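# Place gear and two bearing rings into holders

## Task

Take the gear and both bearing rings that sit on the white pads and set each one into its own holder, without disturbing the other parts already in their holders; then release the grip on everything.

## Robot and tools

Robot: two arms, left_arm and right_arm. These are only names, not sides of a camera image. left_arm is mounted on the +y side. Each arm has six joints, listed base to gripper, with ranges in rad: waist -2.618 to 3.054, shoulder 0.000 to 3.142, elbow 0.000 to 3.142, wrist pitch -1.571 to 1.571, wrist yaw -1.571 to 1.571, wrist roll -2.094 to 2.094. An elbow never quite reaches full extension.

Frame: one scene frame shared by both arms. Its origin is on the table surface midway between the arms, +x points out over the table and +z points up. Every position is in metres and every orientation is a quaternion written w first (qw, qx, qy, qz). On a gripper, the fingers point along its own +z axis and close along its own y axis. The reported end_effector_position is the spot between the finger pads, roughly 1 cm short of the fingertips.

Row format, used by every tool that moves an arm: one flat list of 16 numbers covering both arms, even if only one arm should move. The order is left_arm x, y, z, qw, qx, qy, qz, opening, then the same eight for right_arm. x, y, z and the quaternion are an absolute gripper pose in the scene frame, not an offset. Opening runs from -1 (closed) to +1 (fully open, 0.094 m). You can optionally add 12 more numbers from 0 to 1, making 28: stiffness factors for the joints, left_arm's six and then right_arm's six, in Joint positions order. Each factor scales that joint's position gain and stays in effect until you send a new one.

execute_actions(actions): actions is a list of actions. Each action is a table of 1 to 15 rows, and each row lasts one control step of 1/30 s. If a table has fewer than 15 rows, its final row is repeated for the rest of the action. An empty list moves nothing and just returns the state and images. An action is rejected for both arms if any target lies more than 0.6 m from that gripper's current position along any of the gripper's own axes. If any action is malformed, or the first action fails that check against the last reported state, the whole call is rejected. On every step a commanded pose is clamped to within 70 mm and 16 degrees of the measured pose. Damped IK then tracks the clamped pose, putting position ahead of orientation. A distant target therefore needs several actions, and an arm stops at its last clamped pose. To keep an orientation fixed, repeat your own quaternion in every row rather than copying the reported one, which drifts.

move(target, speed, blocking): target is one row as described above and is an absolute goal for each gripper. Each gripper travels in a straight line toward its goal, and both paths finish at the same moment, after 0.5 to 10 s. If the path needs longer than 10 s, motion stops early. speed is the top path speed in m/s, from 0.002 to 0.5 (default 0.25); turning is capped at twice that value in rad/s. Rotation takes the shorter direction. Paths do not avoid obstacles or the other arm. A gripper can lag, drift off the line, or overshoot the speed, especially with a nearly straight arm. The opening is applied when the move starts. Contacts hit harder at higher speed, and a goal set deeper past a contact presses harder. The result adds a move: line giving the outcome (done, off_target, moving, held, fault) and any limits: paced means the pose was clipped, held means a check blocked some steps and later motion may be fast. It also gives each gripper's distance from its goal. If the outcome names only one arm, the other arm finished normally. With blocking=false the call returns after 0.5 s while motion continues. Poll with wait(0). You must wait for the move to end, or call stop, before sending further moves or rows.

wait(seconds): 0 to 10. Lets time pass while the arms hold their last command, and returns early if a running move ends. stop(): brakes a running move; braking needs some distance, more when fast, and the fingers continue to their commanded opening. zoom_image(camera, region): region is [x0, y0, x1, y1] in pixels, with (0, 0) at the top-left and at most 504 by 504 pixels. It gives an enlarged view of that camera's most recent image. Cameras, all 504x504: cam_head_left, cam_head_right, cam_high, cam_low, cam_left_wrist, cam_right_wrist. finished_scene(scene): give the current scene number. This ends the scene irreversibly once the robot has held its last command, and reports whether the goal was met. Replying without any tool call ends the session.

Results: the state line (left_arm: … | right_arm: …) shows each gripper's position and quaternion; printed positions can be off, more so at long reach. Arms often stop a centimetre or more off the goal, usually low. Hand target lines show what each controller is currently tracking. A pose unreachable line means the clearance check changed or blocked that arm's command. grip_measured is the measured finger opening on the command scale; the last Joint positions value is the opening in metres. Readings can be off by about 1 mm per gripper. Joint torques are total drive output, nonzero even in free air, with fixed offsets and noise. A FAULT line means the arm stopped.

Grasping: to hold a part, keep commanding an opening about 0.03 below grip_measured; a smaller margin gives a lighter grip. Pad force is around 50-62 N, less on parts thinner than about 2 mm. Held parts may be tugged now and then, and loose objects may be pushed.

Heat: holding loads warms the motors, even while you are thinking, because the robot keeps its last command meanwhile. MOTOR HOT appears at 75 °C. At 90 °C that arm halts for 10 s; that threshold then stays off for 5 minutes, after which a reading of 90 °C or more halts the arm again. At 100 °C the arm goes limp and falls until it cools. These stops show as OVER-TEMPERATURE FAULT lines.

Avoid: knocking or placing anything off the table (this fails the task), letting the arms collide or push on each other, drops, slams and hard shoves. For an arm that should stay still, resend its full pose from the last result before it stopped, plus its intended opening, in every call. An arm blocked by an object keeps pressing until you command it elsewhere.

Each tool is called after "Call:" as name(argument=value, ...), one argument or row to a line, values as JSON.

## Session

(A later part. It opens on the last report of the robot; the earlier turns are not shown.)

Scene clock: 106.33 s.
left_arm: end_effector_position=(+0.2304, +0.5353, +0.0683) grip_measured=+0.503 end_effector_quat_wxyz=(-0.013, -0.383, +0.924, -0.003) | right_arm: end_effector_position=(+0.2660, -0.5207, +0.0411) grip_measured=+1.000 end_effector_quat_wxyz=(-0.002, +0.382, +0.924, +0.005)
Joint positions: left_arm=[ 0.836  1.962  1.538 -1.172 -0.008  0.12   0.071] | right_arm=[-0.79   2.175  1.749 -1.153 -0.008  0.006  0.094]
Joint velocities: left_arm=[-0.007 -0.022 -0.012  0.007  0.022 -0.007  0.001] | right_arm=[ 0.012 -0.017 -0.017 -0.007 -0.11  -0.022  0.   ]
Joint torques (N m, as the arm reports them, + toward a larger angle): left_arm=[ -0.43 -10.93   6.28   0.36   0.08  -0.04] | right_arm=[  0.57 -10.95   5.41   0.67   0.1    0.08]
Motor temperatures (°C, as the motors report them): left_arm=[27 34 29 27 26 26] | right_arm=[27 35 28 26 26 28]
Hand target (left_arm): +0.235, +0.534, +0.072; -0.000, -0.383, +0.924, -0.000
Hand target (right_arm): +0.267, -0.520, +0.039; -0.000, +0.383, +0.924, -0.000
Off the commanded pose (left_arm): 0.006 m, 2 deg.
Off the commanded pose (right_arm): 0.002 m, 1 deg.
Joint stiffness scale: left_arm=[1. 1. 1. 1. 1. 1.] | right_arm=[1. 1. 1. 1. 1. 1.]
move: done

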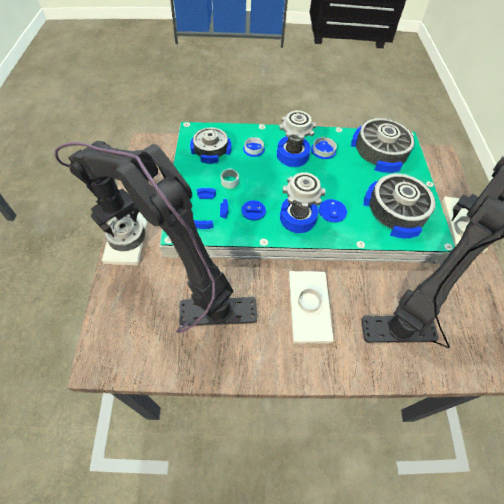

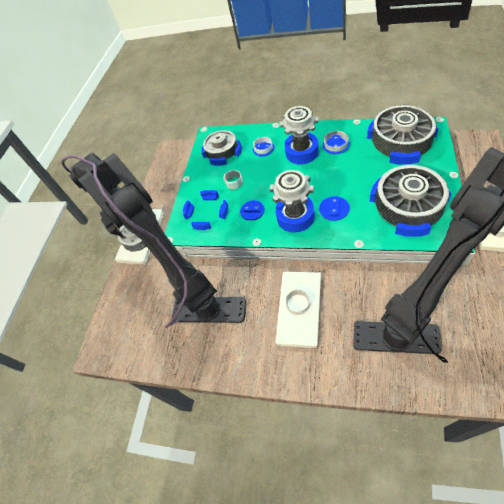

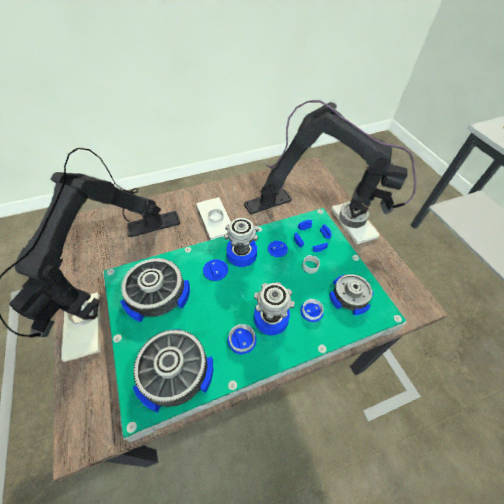

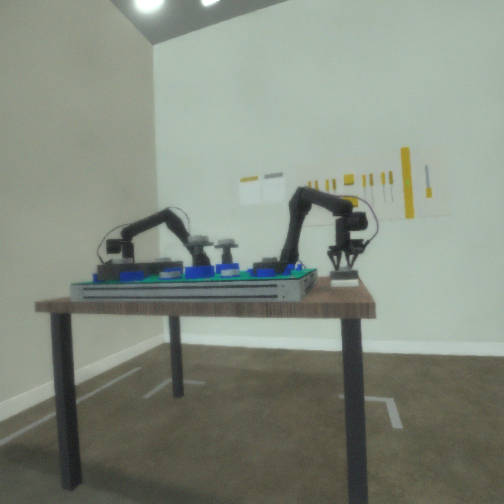

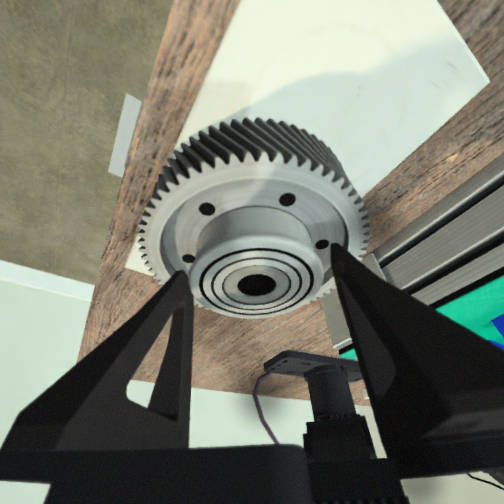

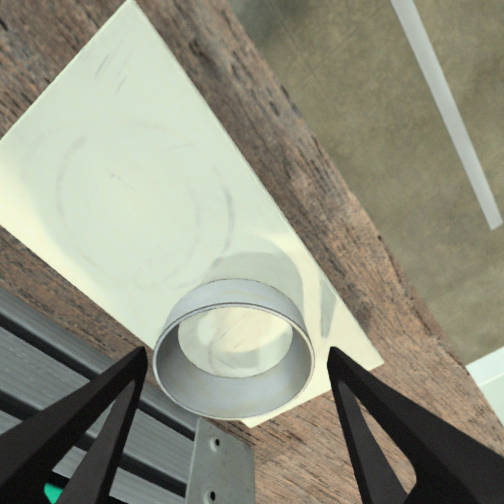

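Call:
move(
  target=[0.235, 0.534, 0.069, 0, -0.383, 0.924, 0, 0.5, 0.267, -0.520, 0.034, 0, 0.383, 0.924, 0, 0.8],
  speed=0.02,
)

Call:
move(
  target=[0.235, 0.534, 0.069, 0, -0.383, 0.924, 0, 0.12, 0.267, -0.520, 0.034, 0, 0.383, 0.924, 0, 0.5],
  speed=0.02,
)

Scene clock: 114.70 s.
left_arm: end_effector_position=(+0.2304, +0.5353, +0.0659) grip_measured=+0.503 end_effector_quat_wxyz=(-0.012, -0.383, +0.924, -0.002) | right_arm: end_effector_position=(+0.2661, -0.5208, +0.0376) grip_measured=+0.802 end_effector_quat_wxyz=(-0.000, +0.382, +0.924, +0.005)
Joint positions: left_arm=[ 0.836  1.962  1.528 -1.161 -0.008  0.12   0.071] | right_arm=[-0.79   2.175  1.735 -1.136 -0.008  0.006  0.085]
Joint velocities: left_arm=[-0.012  0.012  0.002 -0.037  0.007 -0.007  0.001] | right_arm=[-0.002  0.002 -0.002  0.007 -0.081 -0.022 -0.001]
Joint torques (N m, as the arm reports them, + toward a larger angle): left_arm=[ -0.41 -10.76   6.38   0.41   0.11  -0.01] | right_arm=[  0.57 -10.72   5.46   0.68   0.1    0.08]
Motor temperatures (°C, as the motors report them): left_arm=[27 34 29 27 26 26] | right_arm=[27 35 28 26 26 28]
Hand target (left_arm): +0.235, +0.534, +0.069; -0.000, -0.383, +0.924, -0.000
Hand target (right_arm): +0.267, -0.520, +0.034; -0.000, +0.383, +0.924, +0.000
Off the commanded pose (left_arm): 0.006 m, 1 deg.
Off the commanded pose (right_arm): 0.004 m, 1 deg.
Joint stiffness scale: left_arm=[1. 1. 1. 1. 1. 1.] | right_arm=[1. 1. 1. 1. 1. 1.]
move: done

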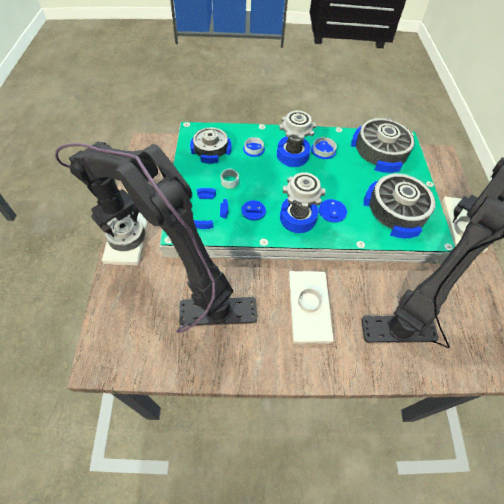

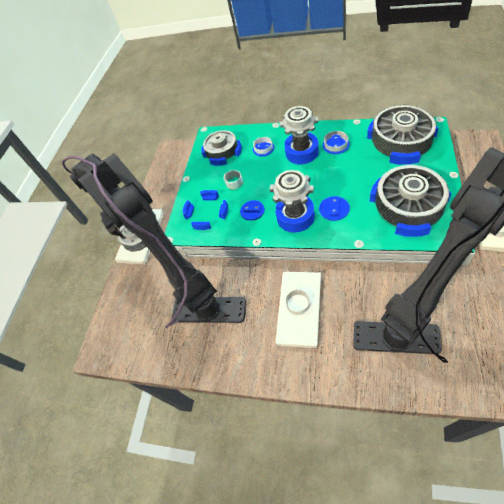

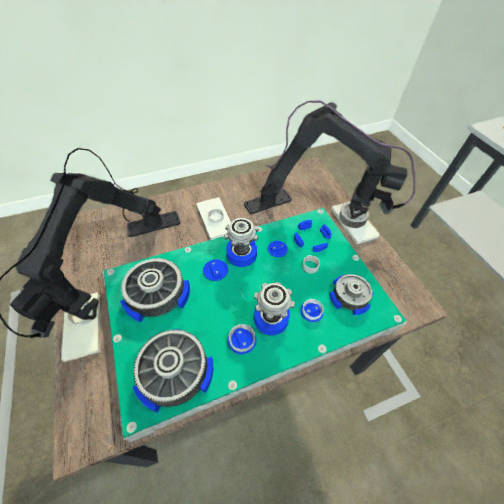

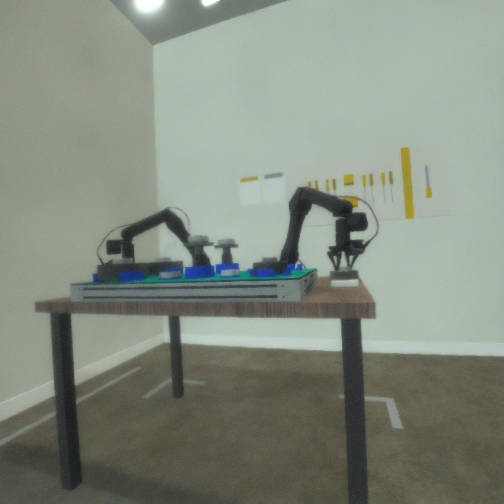

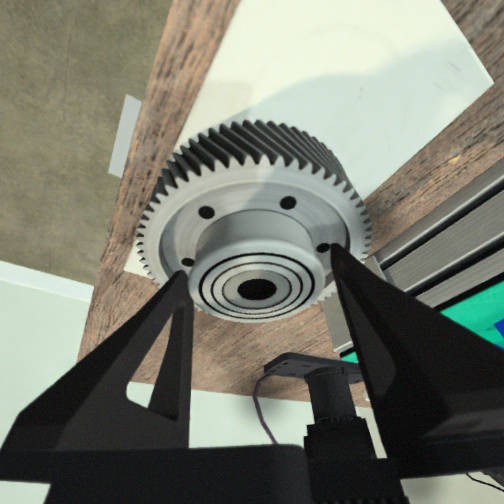

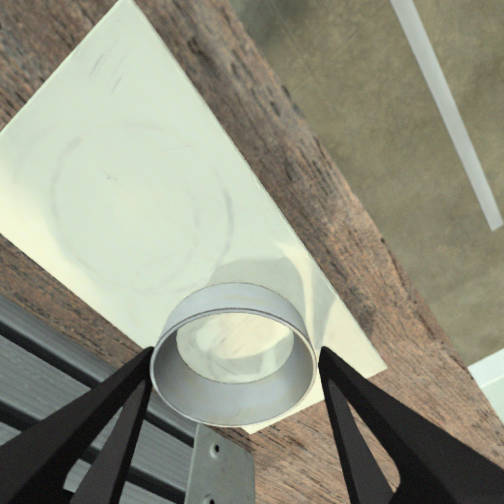

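Scene clock: 115.53 s.
left_arm: end_effector_position=(+0.2303, +0.5356, +0.0659) grip_measured=+0.250 end_effector_quat_wxyz=(-0.012, -0.384, +0.923, -0.002) | right_arm: end_effector_position=(+0.2662, -0.5209, +0.0376) grip_measured=+0.565 end_effector_quat_wxyz=(-0.000, +0.382, +0.924, +0.005)
Joint positions: left_arm=[ 0.836  1.962  1.528 -1.161 -0.009  0.12   0.059] | right_arm=[-0.79   2.175  1.735 -1.135 -0.008  0.006  0.074]
Joint velocities: left_arm=[-0.002 -0.002  0.007 -0.007  0.066 -0.022 -0.001] | right_arm=[ 0.007 -0.012 -0.012  0.007 -0.007 -0.066  0.001]
Joint torques (N m, as the arm reports them, + toward a larger angle): left_arm=[ -0.46 -10.79   6.35   0.37   0.1   -0.03] | right_arm=[  0.58 -10.68   5.46   0.69   0.1    0.09]
Motor temperatures (°C, as the motors report them): left_arm=[27 34 29 27 26 26] | right_arm=[27 35 28 26 26 28]
Hand target (left_arm): +0.235, +0.534, +0.069; -0.000, -0.383, +0.924, -0.000
Hand target (right_arm): +0.267, -0.520, +0.034; -0.000, +0.383, +0.924, +0.000
Off the commanded pose (left_arm): 0.006 m, 1 deg.
Off the commanded pose (right_arm): 0.004 m, 1 deg.
Joint stiffness scale: left_arm=[1. 1. 1. 1. 1. 1.] | right_arm=[1. 1. 1. 1. 1. 1.]
move: done

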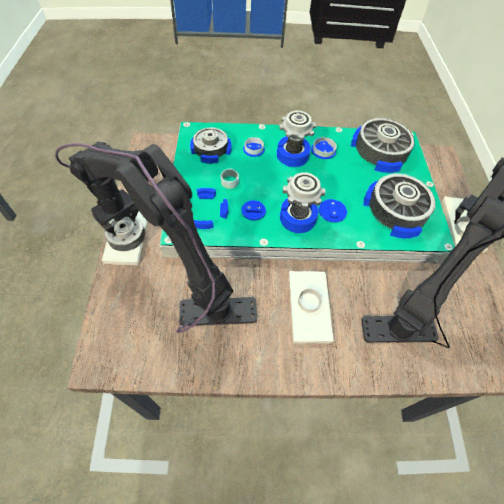

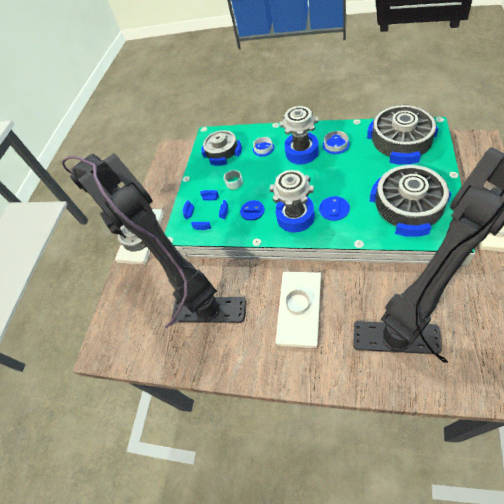

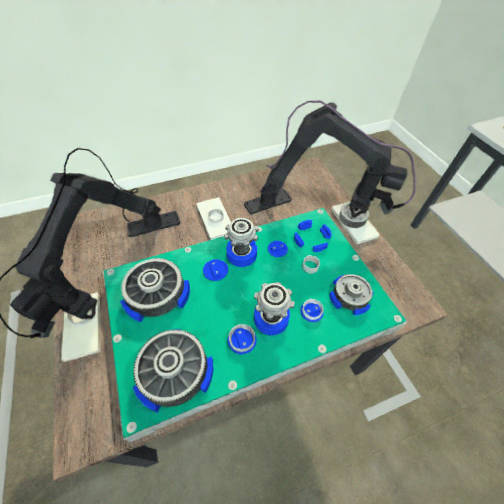

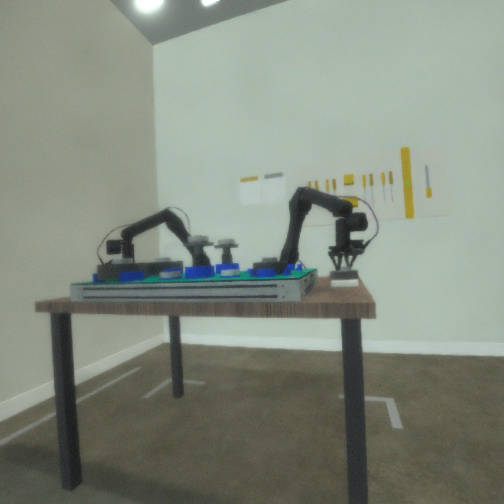

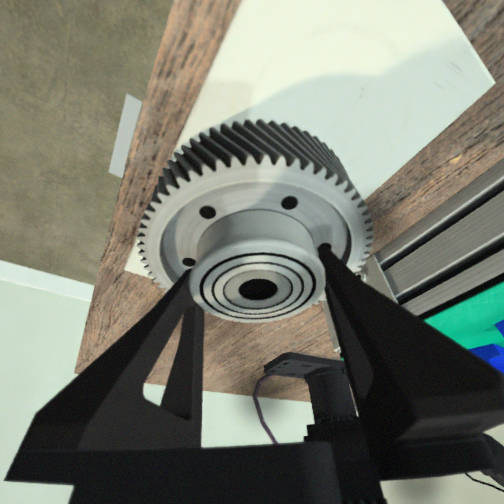

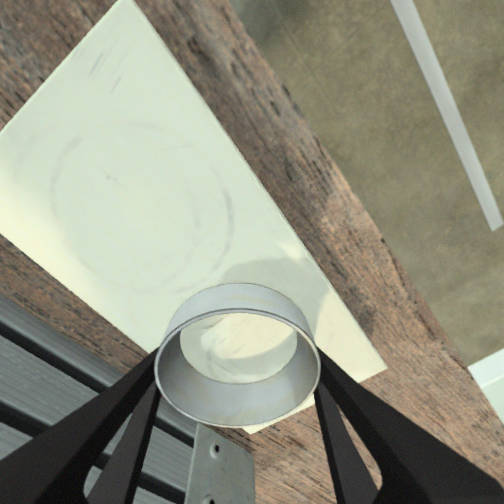

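Call:
move(
  target=[0.235, 0.53, 0.16, 0, -0.383, 0.924, 0, 0.18, 0.267, -0.515, 0.165, 0, 0.383, 0.924, 0, 0.5],
  speed=0.12,
)

Call:
move(
  target=[0.31, 0.29, 0.16, 0, -0.131, 0.991, 0, 0.18, 0.31, -0.12, 0.17, 0, 0.574, 0.819, 0, 0.5],
  speed=0.15,
)

Scene clock: 135.63 s.
left_arm: end_effector_position=(+0.2277, +0.5323, +0.1189) grip_measured=+0.250 end_effector_quat_wxyz=(-0.037, -0.385, +0.922, -0.015) | right_arm: end_effector_position=(+0.2666, -0.5171, +0.1526) grip_measured=+0.565 end_effector_quat_wxyz=(+0.008, +0.382, +0.924, +0.001)
Joint positions: left_arm=[ 0.836  1.982  1.766 -1.433 -0.009  0.115  0.059] | right_arm=[-0.782  2.158  2.168 -1.568 -0.008  0.014  0.074]
Joint velocities: left_arm=[-0.002  0.007 -0.007 -0.051 -0.066 -0.007 -0.001] | right_arm=[ 0.012 -0.002  0.012 -0.007  0.007 -0.022 -0.001]
Joint torques (N m, as the arm reports them, + toward a larger angle): left_arm=[ -0.8  -14.5   14.4   -0.35   0.11  -0.03] | right_arm=[  0.66 -11.43   8.19   0.43   0.1    0.09]
Motor temperatures (°C, as the motors report them): left_arm=[27 35 30 27 26 26] | right_arm=[27 36 28 26 26 28]
Hand target (left_arm): +0.234, +0.529, +0.158; +0.001, -0.383, +0.924, -0.000
Hand target (right_arm): +0.267, -0.515, +0.164; +0.016, +0.383, +0.924, -0.006
Off the commanded pose (left_arm): 0.042 m, 5 deg.
Off the commanded pose (right_arm): 0.013 m, 1 deg.
Joint stiffness scale: left_arm=[1. 1. 1. 1. 1. 1.] | right_arm=[1. 1. 1. 1. 1. 1.]
joint sent to its limit (right arm) — the command would take joint 4 (wrist pitch) past its lower limit, so that joint was sent only as far as its limit.
move: off_target (left_arm, right_arm)

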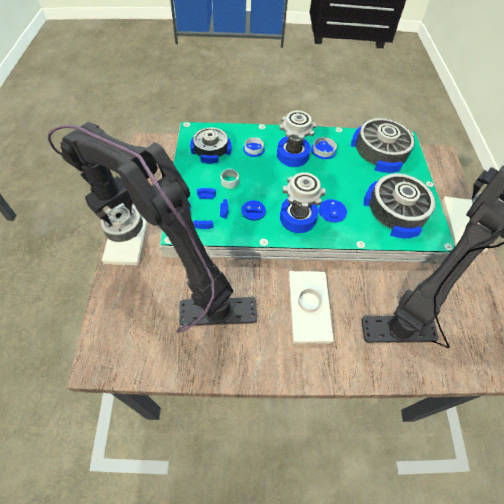

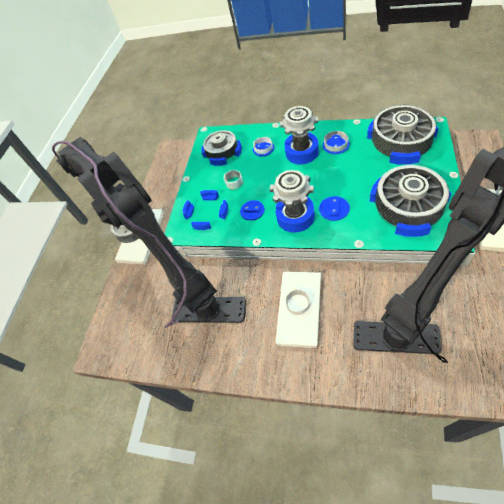

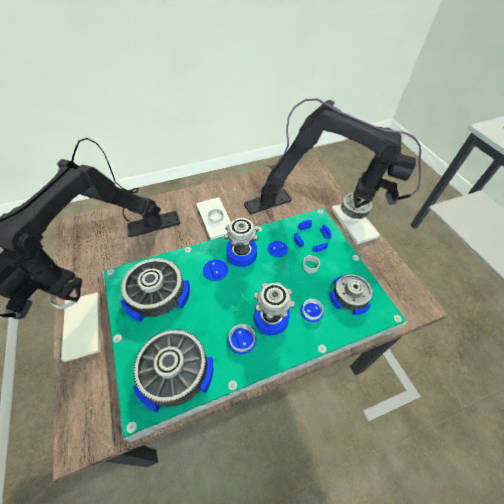

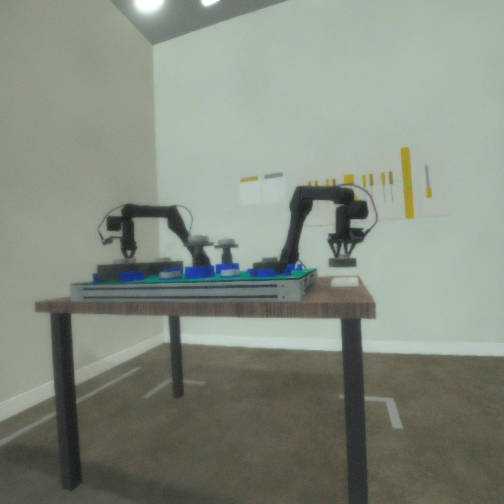

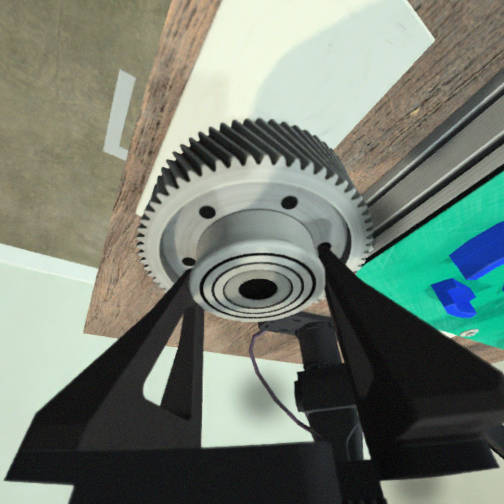

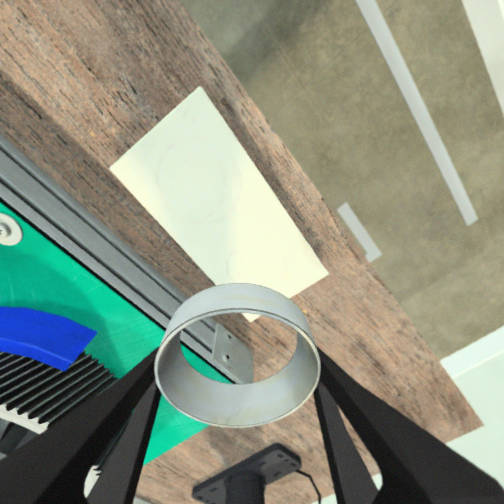

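Scene clock: 138.87 s.
left_arm: end_effector_position=(+0.3130, +0.2906, +0.1538) grip_measured=+0.182 end_effector_quat_wxyz=(-0.006, -0.130, +0.991, +0.001) | right_arm: end_effector_position=(+0.3109, -0.1260, +0.1641) grip_measured=+0.565 end_effector_quat_wxyz=(-0.002, +0.568, +0.823, -0.010)
Joint positions: left_arm=[ 0.062  1.716  1.565 -1.43  -0.003 -0.129  0.056] | right_arm=[ 0.286  1.942  1.893 -1.54   0.008  1.507  0.074]
Joint velocities: left_arm=[ 0.012 -0.002  0.032 -0.051 -0.051  0.037 -0.001] | right_arm=[-0.002 -0.007  0.002 -0.081 -0.007  0.037  0.001]
Joint torques (N m, as the arm reports them, + toward a larger angle): left_arm=[-0.28 -7.8   9.53  0.19  0.03 -0.06] | right_arm=[-0.18 -8.5   8.78  0.35  0.07  0.09]
Motor temperatures (°C, as the motors report them): left_arm=[27 36 30 27 26 26] | right_arm=[27 36 29 25 26 28]
Hand target (left_arm): +0.316, +0.288, +0.161; +0.005, -0.132, +0.991, -0.001
Hand target (right_arm): +0.312, -0.127, +0.169; +0.001, +0.574, +0.819, -0.010
Off the commanded pose (left_arm): 0.007 m, 1 deg.
Off the commanded pose (right_arm): 0.008 m, 1 deg.
Joint stiffness scale: left_arm=[1. 1. 1. 1. 1. 1.] | right_arm=[1. 1. 1. 1. 1. 1.]
move: done; limits=paced

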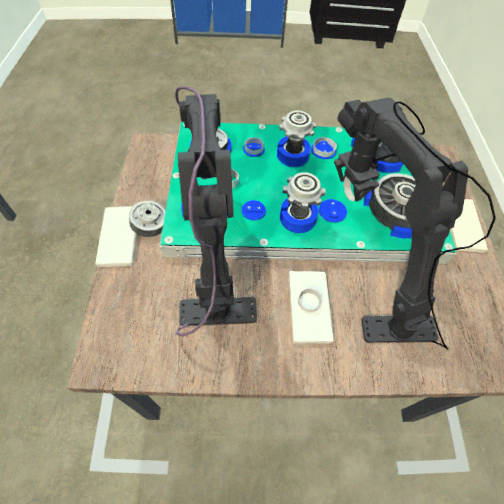

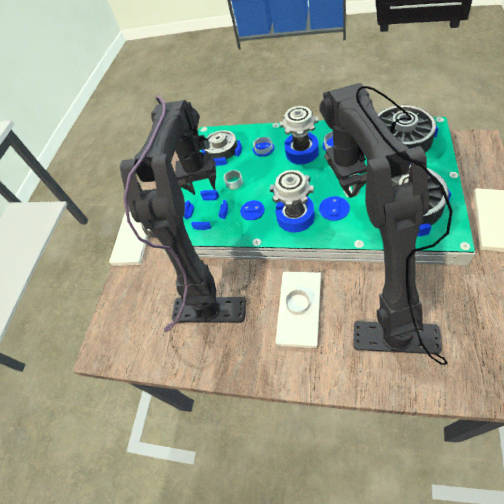

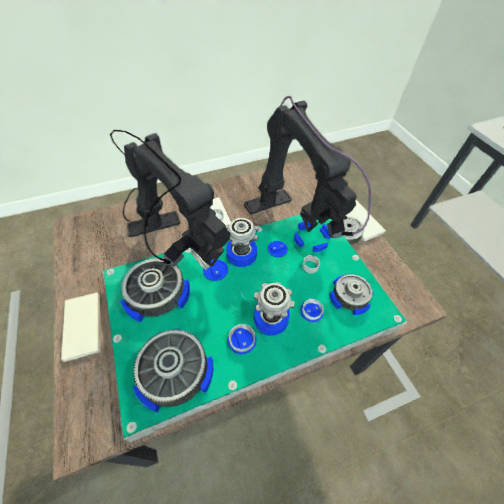

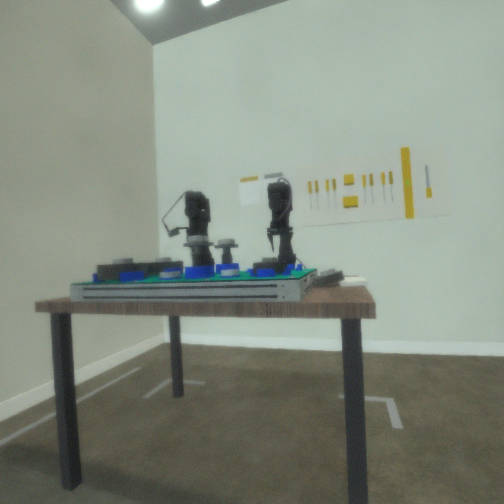

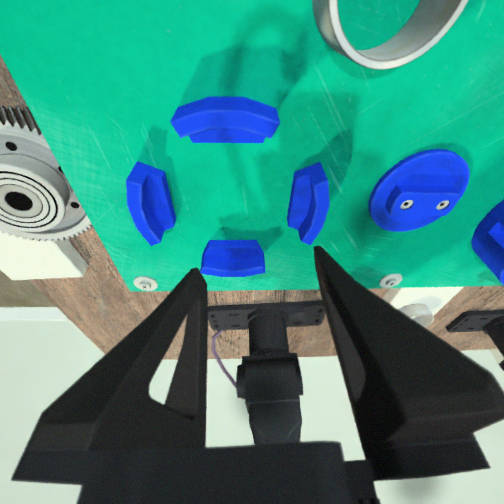

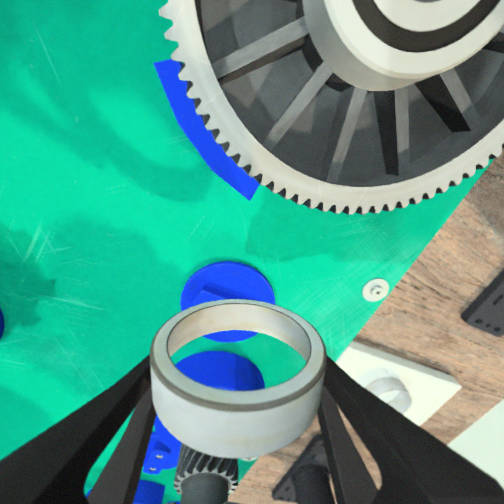

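Call:
zoom_image(
  camera="cam_right_wrist",
  region=[100, 240, 380, 504],
)

Call:
zoom_image(
  camera="cam_high",
  region=[150, 190, 290, 300],
)

Call:
zoom_image(
  camera="cam_head_left",
  region=[300, 130, 420, 240],
)

Call:
zoom_image(
  camera="cam_low",
  region=[150, 190, 390, 310],
)

Region (100, 240, 380, 504) of cam_right_wrist's 504x504 image, scaled by 1.800, with more detail than that image has; it fills the top 475 rows of this view, and the rest is white.

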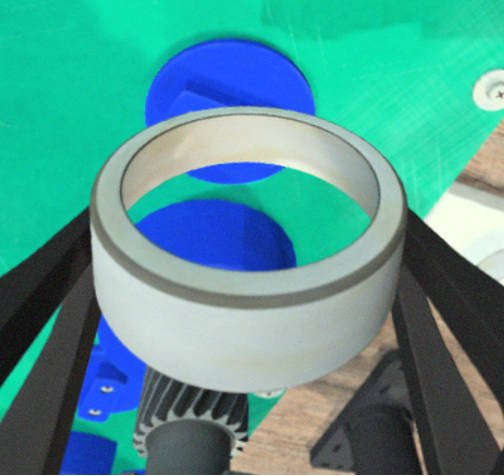

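Region (150, 190, 290, 300) of cam_high's 504x504 image, scaled by 3.600, with more detail than that image has; it fills the top 396 rows of this view, and the rest is white.

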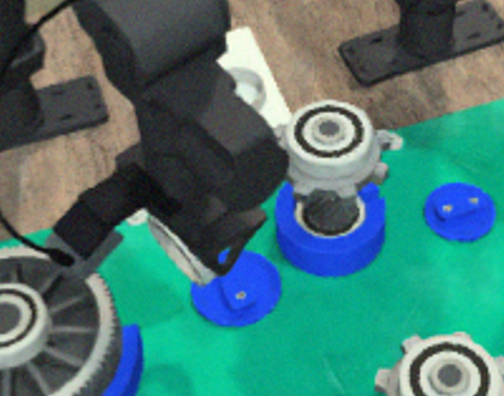

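Region (300, 130, 420, 240) of cam_head_left's 504x504 image, scaled by 4.200, with more detail than that image has; it fills the top 462 rows of this view, and the rest is white.

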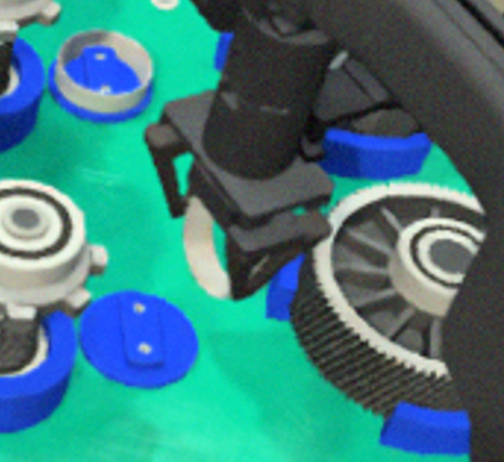

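Region (150, 190, 390, 310) of cam_low's 504x504 image, scaled by 2.100, with more detail than that image has.

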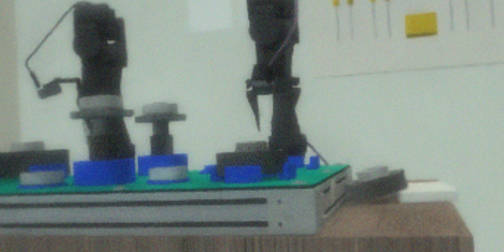

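Call:
move(
  target=[0.28, 0.46, 0.15, 0, -0.707, 0.707, 0, 0.6, 0.30, -0.14, 0.20, 0, 0.574, 0.819, 0, 0.5],
  speed=0.2,
)

Call:
move(
  target=[0.28, 0.46, 0.15, 0, -0.707, 0.707, 0, 0.6, 0.09, -0.40, 0.12, 0, 0.574, 0.819, 0, 0.5],
  speed=0.2,
)

Scene clock: 198.40 s.
left_arm: end_effector_position=(+0.2747, +0.4567, +0.1497) grip_measured=+0.597 end_effector_quat_wxyz=(-0.002, -0.701, +0.714, +0.002) | right_arm: end_effector_position=(+0.3037, -0.1355, +0.1873) grip_measured=+0.565 end_effector_quat_wxyz=(+0.009, +0.574, +0.819, +0.011)
Joint positions: left_arm=[ 0.589  1.829  1.685 -1.431 -0.003 -0.892  0.075] | right_arm=[ 0.262  1.873  1.893 -1.563  0.001  1.497  0.074]
Joint velocities: left_arm=[ 0.012 -0.007 -0.002 -0.007 -0.022 -0.037 -0.   ] | right_arm=[-0.007  0.007 -0.017  0.037  0.095 -0.051 -0.   ]
Joint torques (N m, as the arm reports them, + toward a larger angle): left_arm=[ 0.61 -6.94  9.65  0.25 -0.03 -0.02] | right_arm=[-0.73 -9.95  7.53  0.42  0.02 -0.11]
Motor temperatures (°C, as the motors report them): left_arm=[27 33 32 26 26 26] | right_arm=[27 35 31 25 26 28]
Hand target (left_arm): +0.276, +0.462, +0.149; +0.002, +0.707, -0.707, -0.003
Hand target (right_arm): +0.300, -0.140, +0.199; +0.014, +0.574, +0.819, +0.017
Off the commanded pose (left_arm): 0.006 m, 1 deg.
Off the commanded pose (right_arm): 0.014 m, 2 deg.
Joint stiffness scale: left_arm=[1. 1. 1. 1. 1. 1.] | right_arm=[1. 1. 1. 1. 1. 1.]
joint sent to its limit (right arm) — the command would take joint 4 (wrist pitch) past its lower limit, so that joint was sent only as far as its limit.
move: off_target (right_arm)

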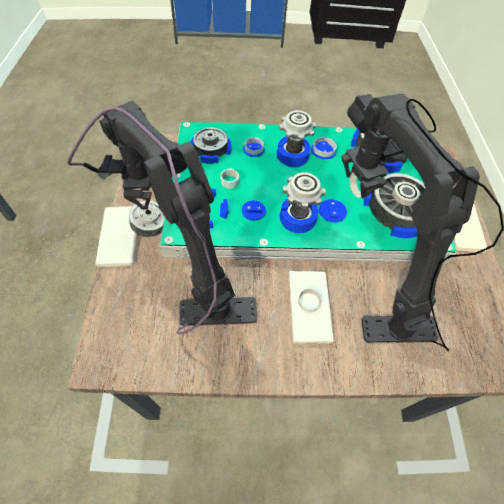

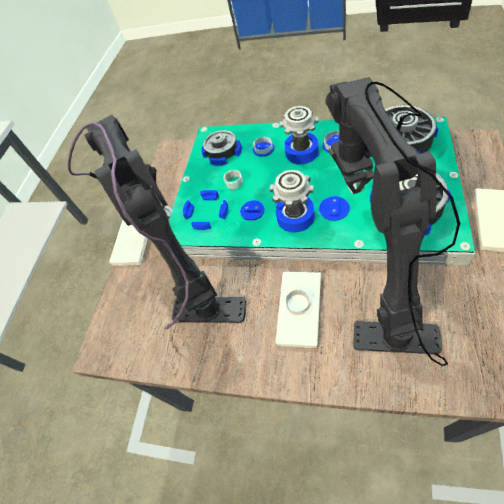

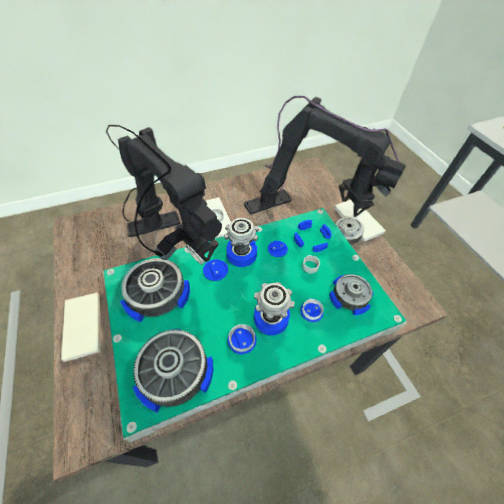

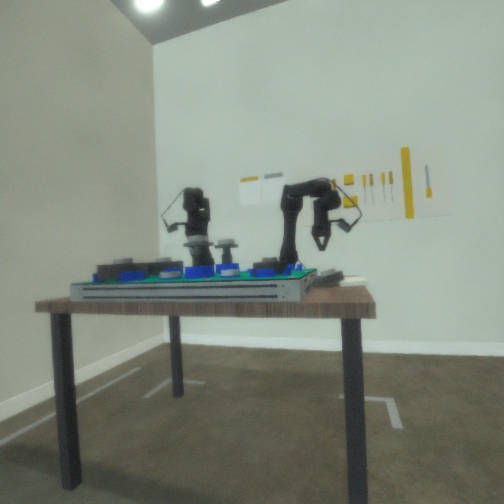

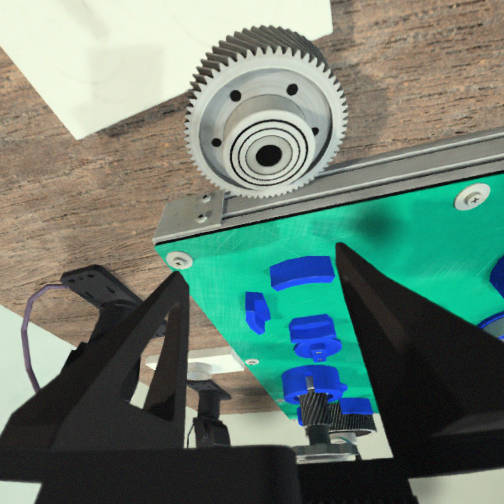

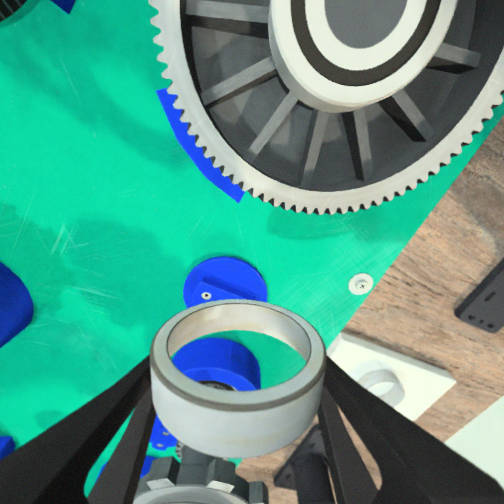

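Scene clock: 200.83 s.
left_arm: end_effector_position=(+0.2749, +0.4565, +0.1497) grip_measured=+0.597 end_effector_quat_wxyz=(+0.002, +0.704, -0.710, -0.001) | right_arm: end_effector_position=(+0.0892, -0.3874, +0.1218) grip_measured=+0.565 end_effector_quat_wxyz=(-0.004, +0.575, +0.818, +0.010)
Joint positions: left_arm=[ 0.589  1.829  1.685 -1.431 -0.001 -0.903  0.075] | right_arm=[-0.943  1.3    1.049 -1.333 -0.016  0.295  0.074]
Joint velocities: left_arm=[-0.002  0.002  0.017 -0.007 -0.007  0.037 -0.001] | right_arm=[ 0.007 -0.002  0.007 -0.037 -0.066 -0.037 -0.   ]
Joint torques (N m, as the arm reports them, + toward a larger angle): left_arm=[ 0.1  -6.77 10.25  0.22  0.02 -0.05] | right_arm=[-0.8  -3.65  5.86  0.7  -0.05 -0.11]
Motor temperatures (°C, as the motors report them): left_arm=[27 33 32 26 26 26] | right_arm=[27 34 31 25 26 28]
Hand target (left_arm): +0.280, +0.460, +0.150; -0.000, +0.707, -0.707, +0.000
Hand target (right_arm): +0.090, -0.389, +0.119; +0.000, +0.574, +0.819, +0.012
Off the commanded pose (left_arm): 0.006 m, 0 deg.
Off the commanded pose (right_arm): 0.013 m, 1 deg.
Joint stiffness scale: left_arm=[1. 1. 1. 1. 1. 1.] | right_arm=[1. 1. 1. 1. 1. 1.]
move: off_target (right_arm)

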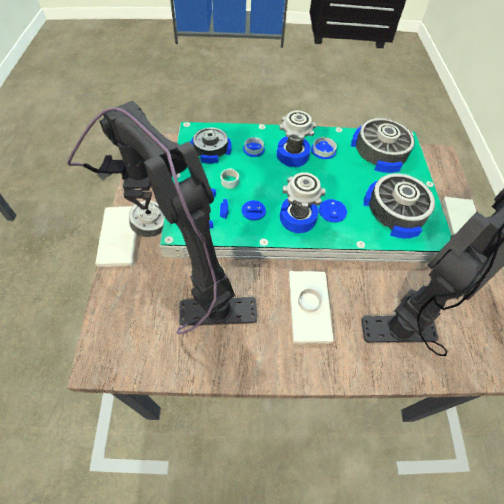

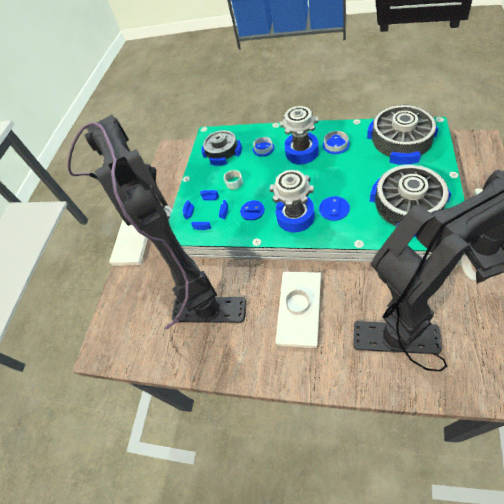

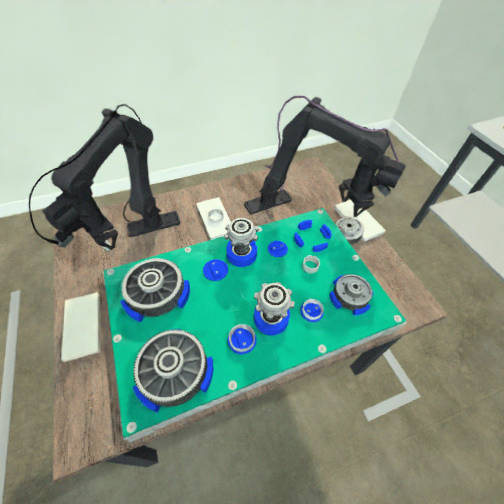

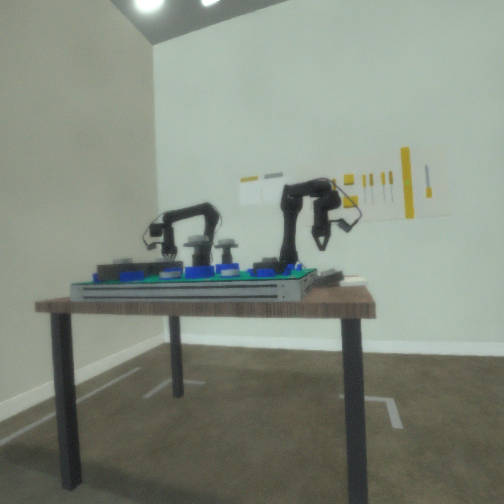

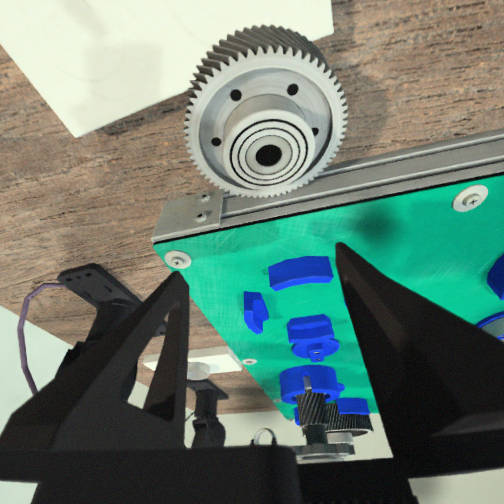

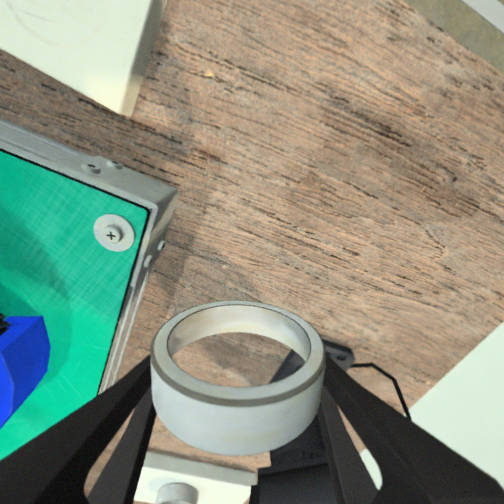

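Call:
zoom_image(
  camera="cam_low",
  region=[290, 240, 380, 300],
)

Call:
zoom_image(
  camera="cam_high",
  region=[300, 180, 410, 270],
)

Region (290, 240, 380, 300) of cam_low's 504x504 image, scaled by 5.600, with more detail than that image has.

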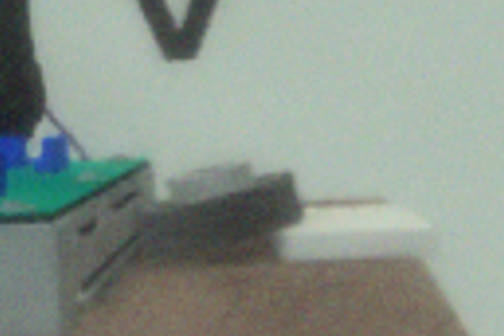

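Region (300, 180, 410, 270) of cam_high's 504x504 image, scaled by 4.582, with more detail than that image has; it fills the top 412 rows of this view, and the rest is white.

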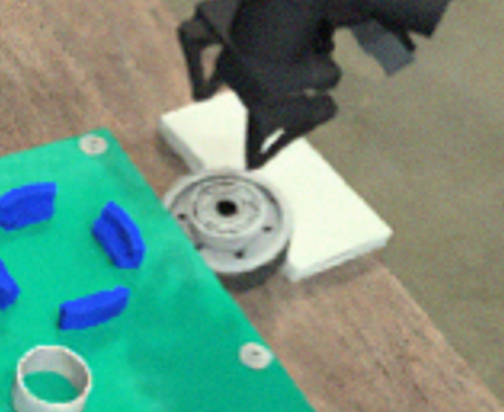

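Call:
move(
  target=[0.297, 0.464, 0.095, 0.0862, -0.7018, 0.7018, 0.0862, 0.6, 0.07, -0.40, 0.062, 0, 0.574, 0.819, 0, 0.5],
  speed=0.08,
)

Scene clock: 215.60 s.
left_arm: end_effector_position=(+0.2970, +0.4634, +0.0895) grip_measured=+0.597 end_effector_quat_wxyz=(-0.071, +0.703, -0.703, -0.079) | right_arm: end_effector_position=(+0.0728, -0.3962, +0.0672) grip_measured=+0.565 end_effector_quat_wxyz=(+0.004, +0.574, +0.819, +0.005)
Joint positions: left_arm=[ 0.475  1.815  1.411 -1.066 -0.187 -1.015  0.075] | right_arm=[-1.034  1.3    0.83  -1.097 -0.012  0.202  0.074]
Joint velocities: left_arm=[-0.012  0.012 -0.022  0.051 -0.022 -0.022 -0.   ] | right_arm=[ 0.007  0.002 -0.012  0.007 -0.022 -0.007 -0.   ]
Joint torques (N m, as the arm reports them, + toward a larger angle): left_arm=[ -0.67 -10.26   6.46   0.58  -0.37  -0.04] | right_arm=[-0.74 -2.84  5.82  0.72  0.12 -0.11]
Motor temperatures (°C, as the motors report them): left_arm=[27 33 32 26 26 26] | right_arm=[27 33 30 25 26 28]
Hand target (left_arm): +0.298, +0.464, +0.096; -0.086, +0.703, -0.701, -0.086
Hand target (right_arm): +0.070, -0.399, +0.062; +0.000, +0.574, +0.819, +0.001
Off the commanded pose (left_arm): 0.006 m, 2 deg.
Off the commanded pose (right_arm): 0.007 m, 1 deg.
Joint stiffness scale: left_arm=[1. 1. 1. 1. 1. 1.] | right_arm=[1. 1. 1. 1. 1. 1.]
move: done

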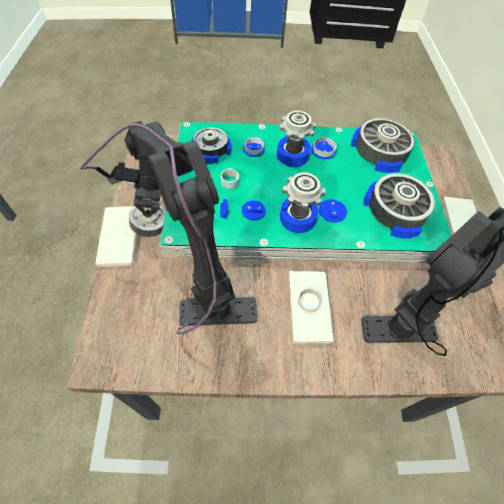

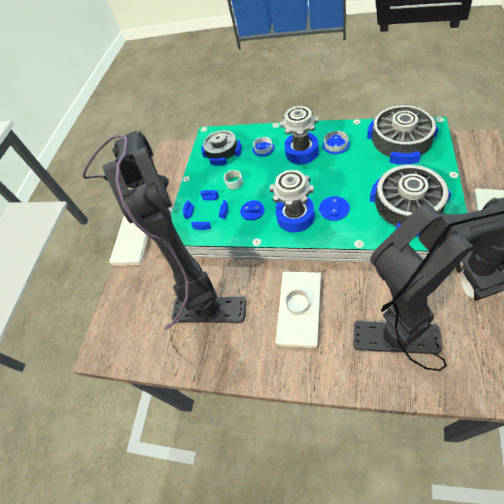

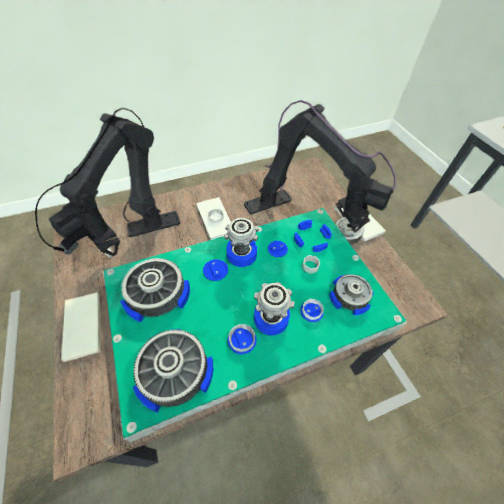

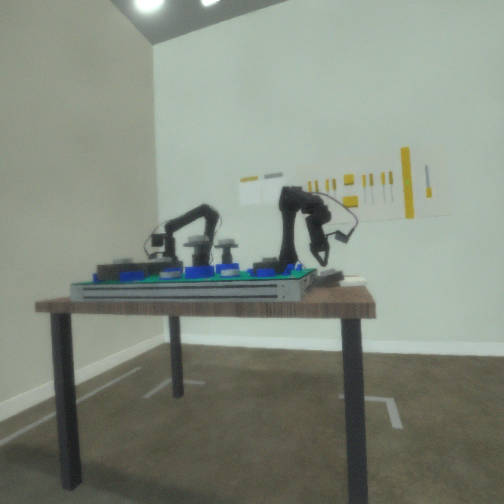

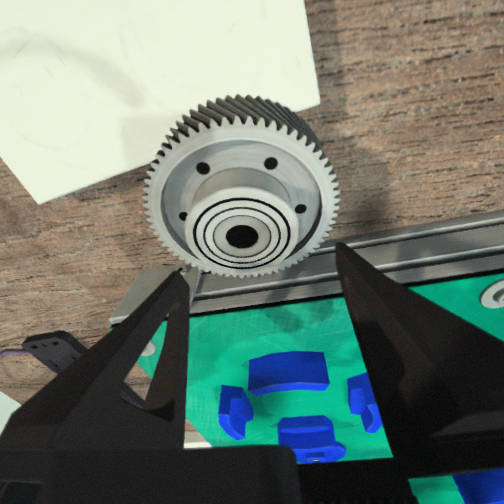

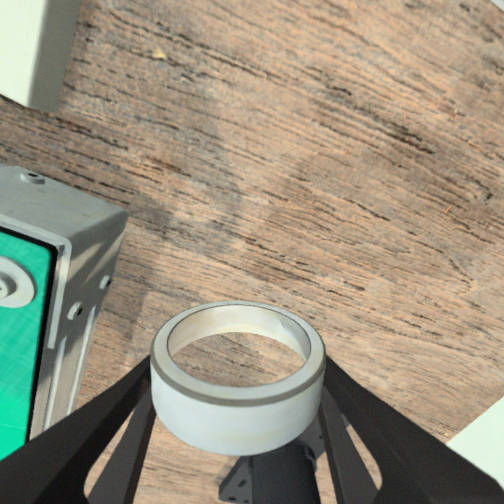

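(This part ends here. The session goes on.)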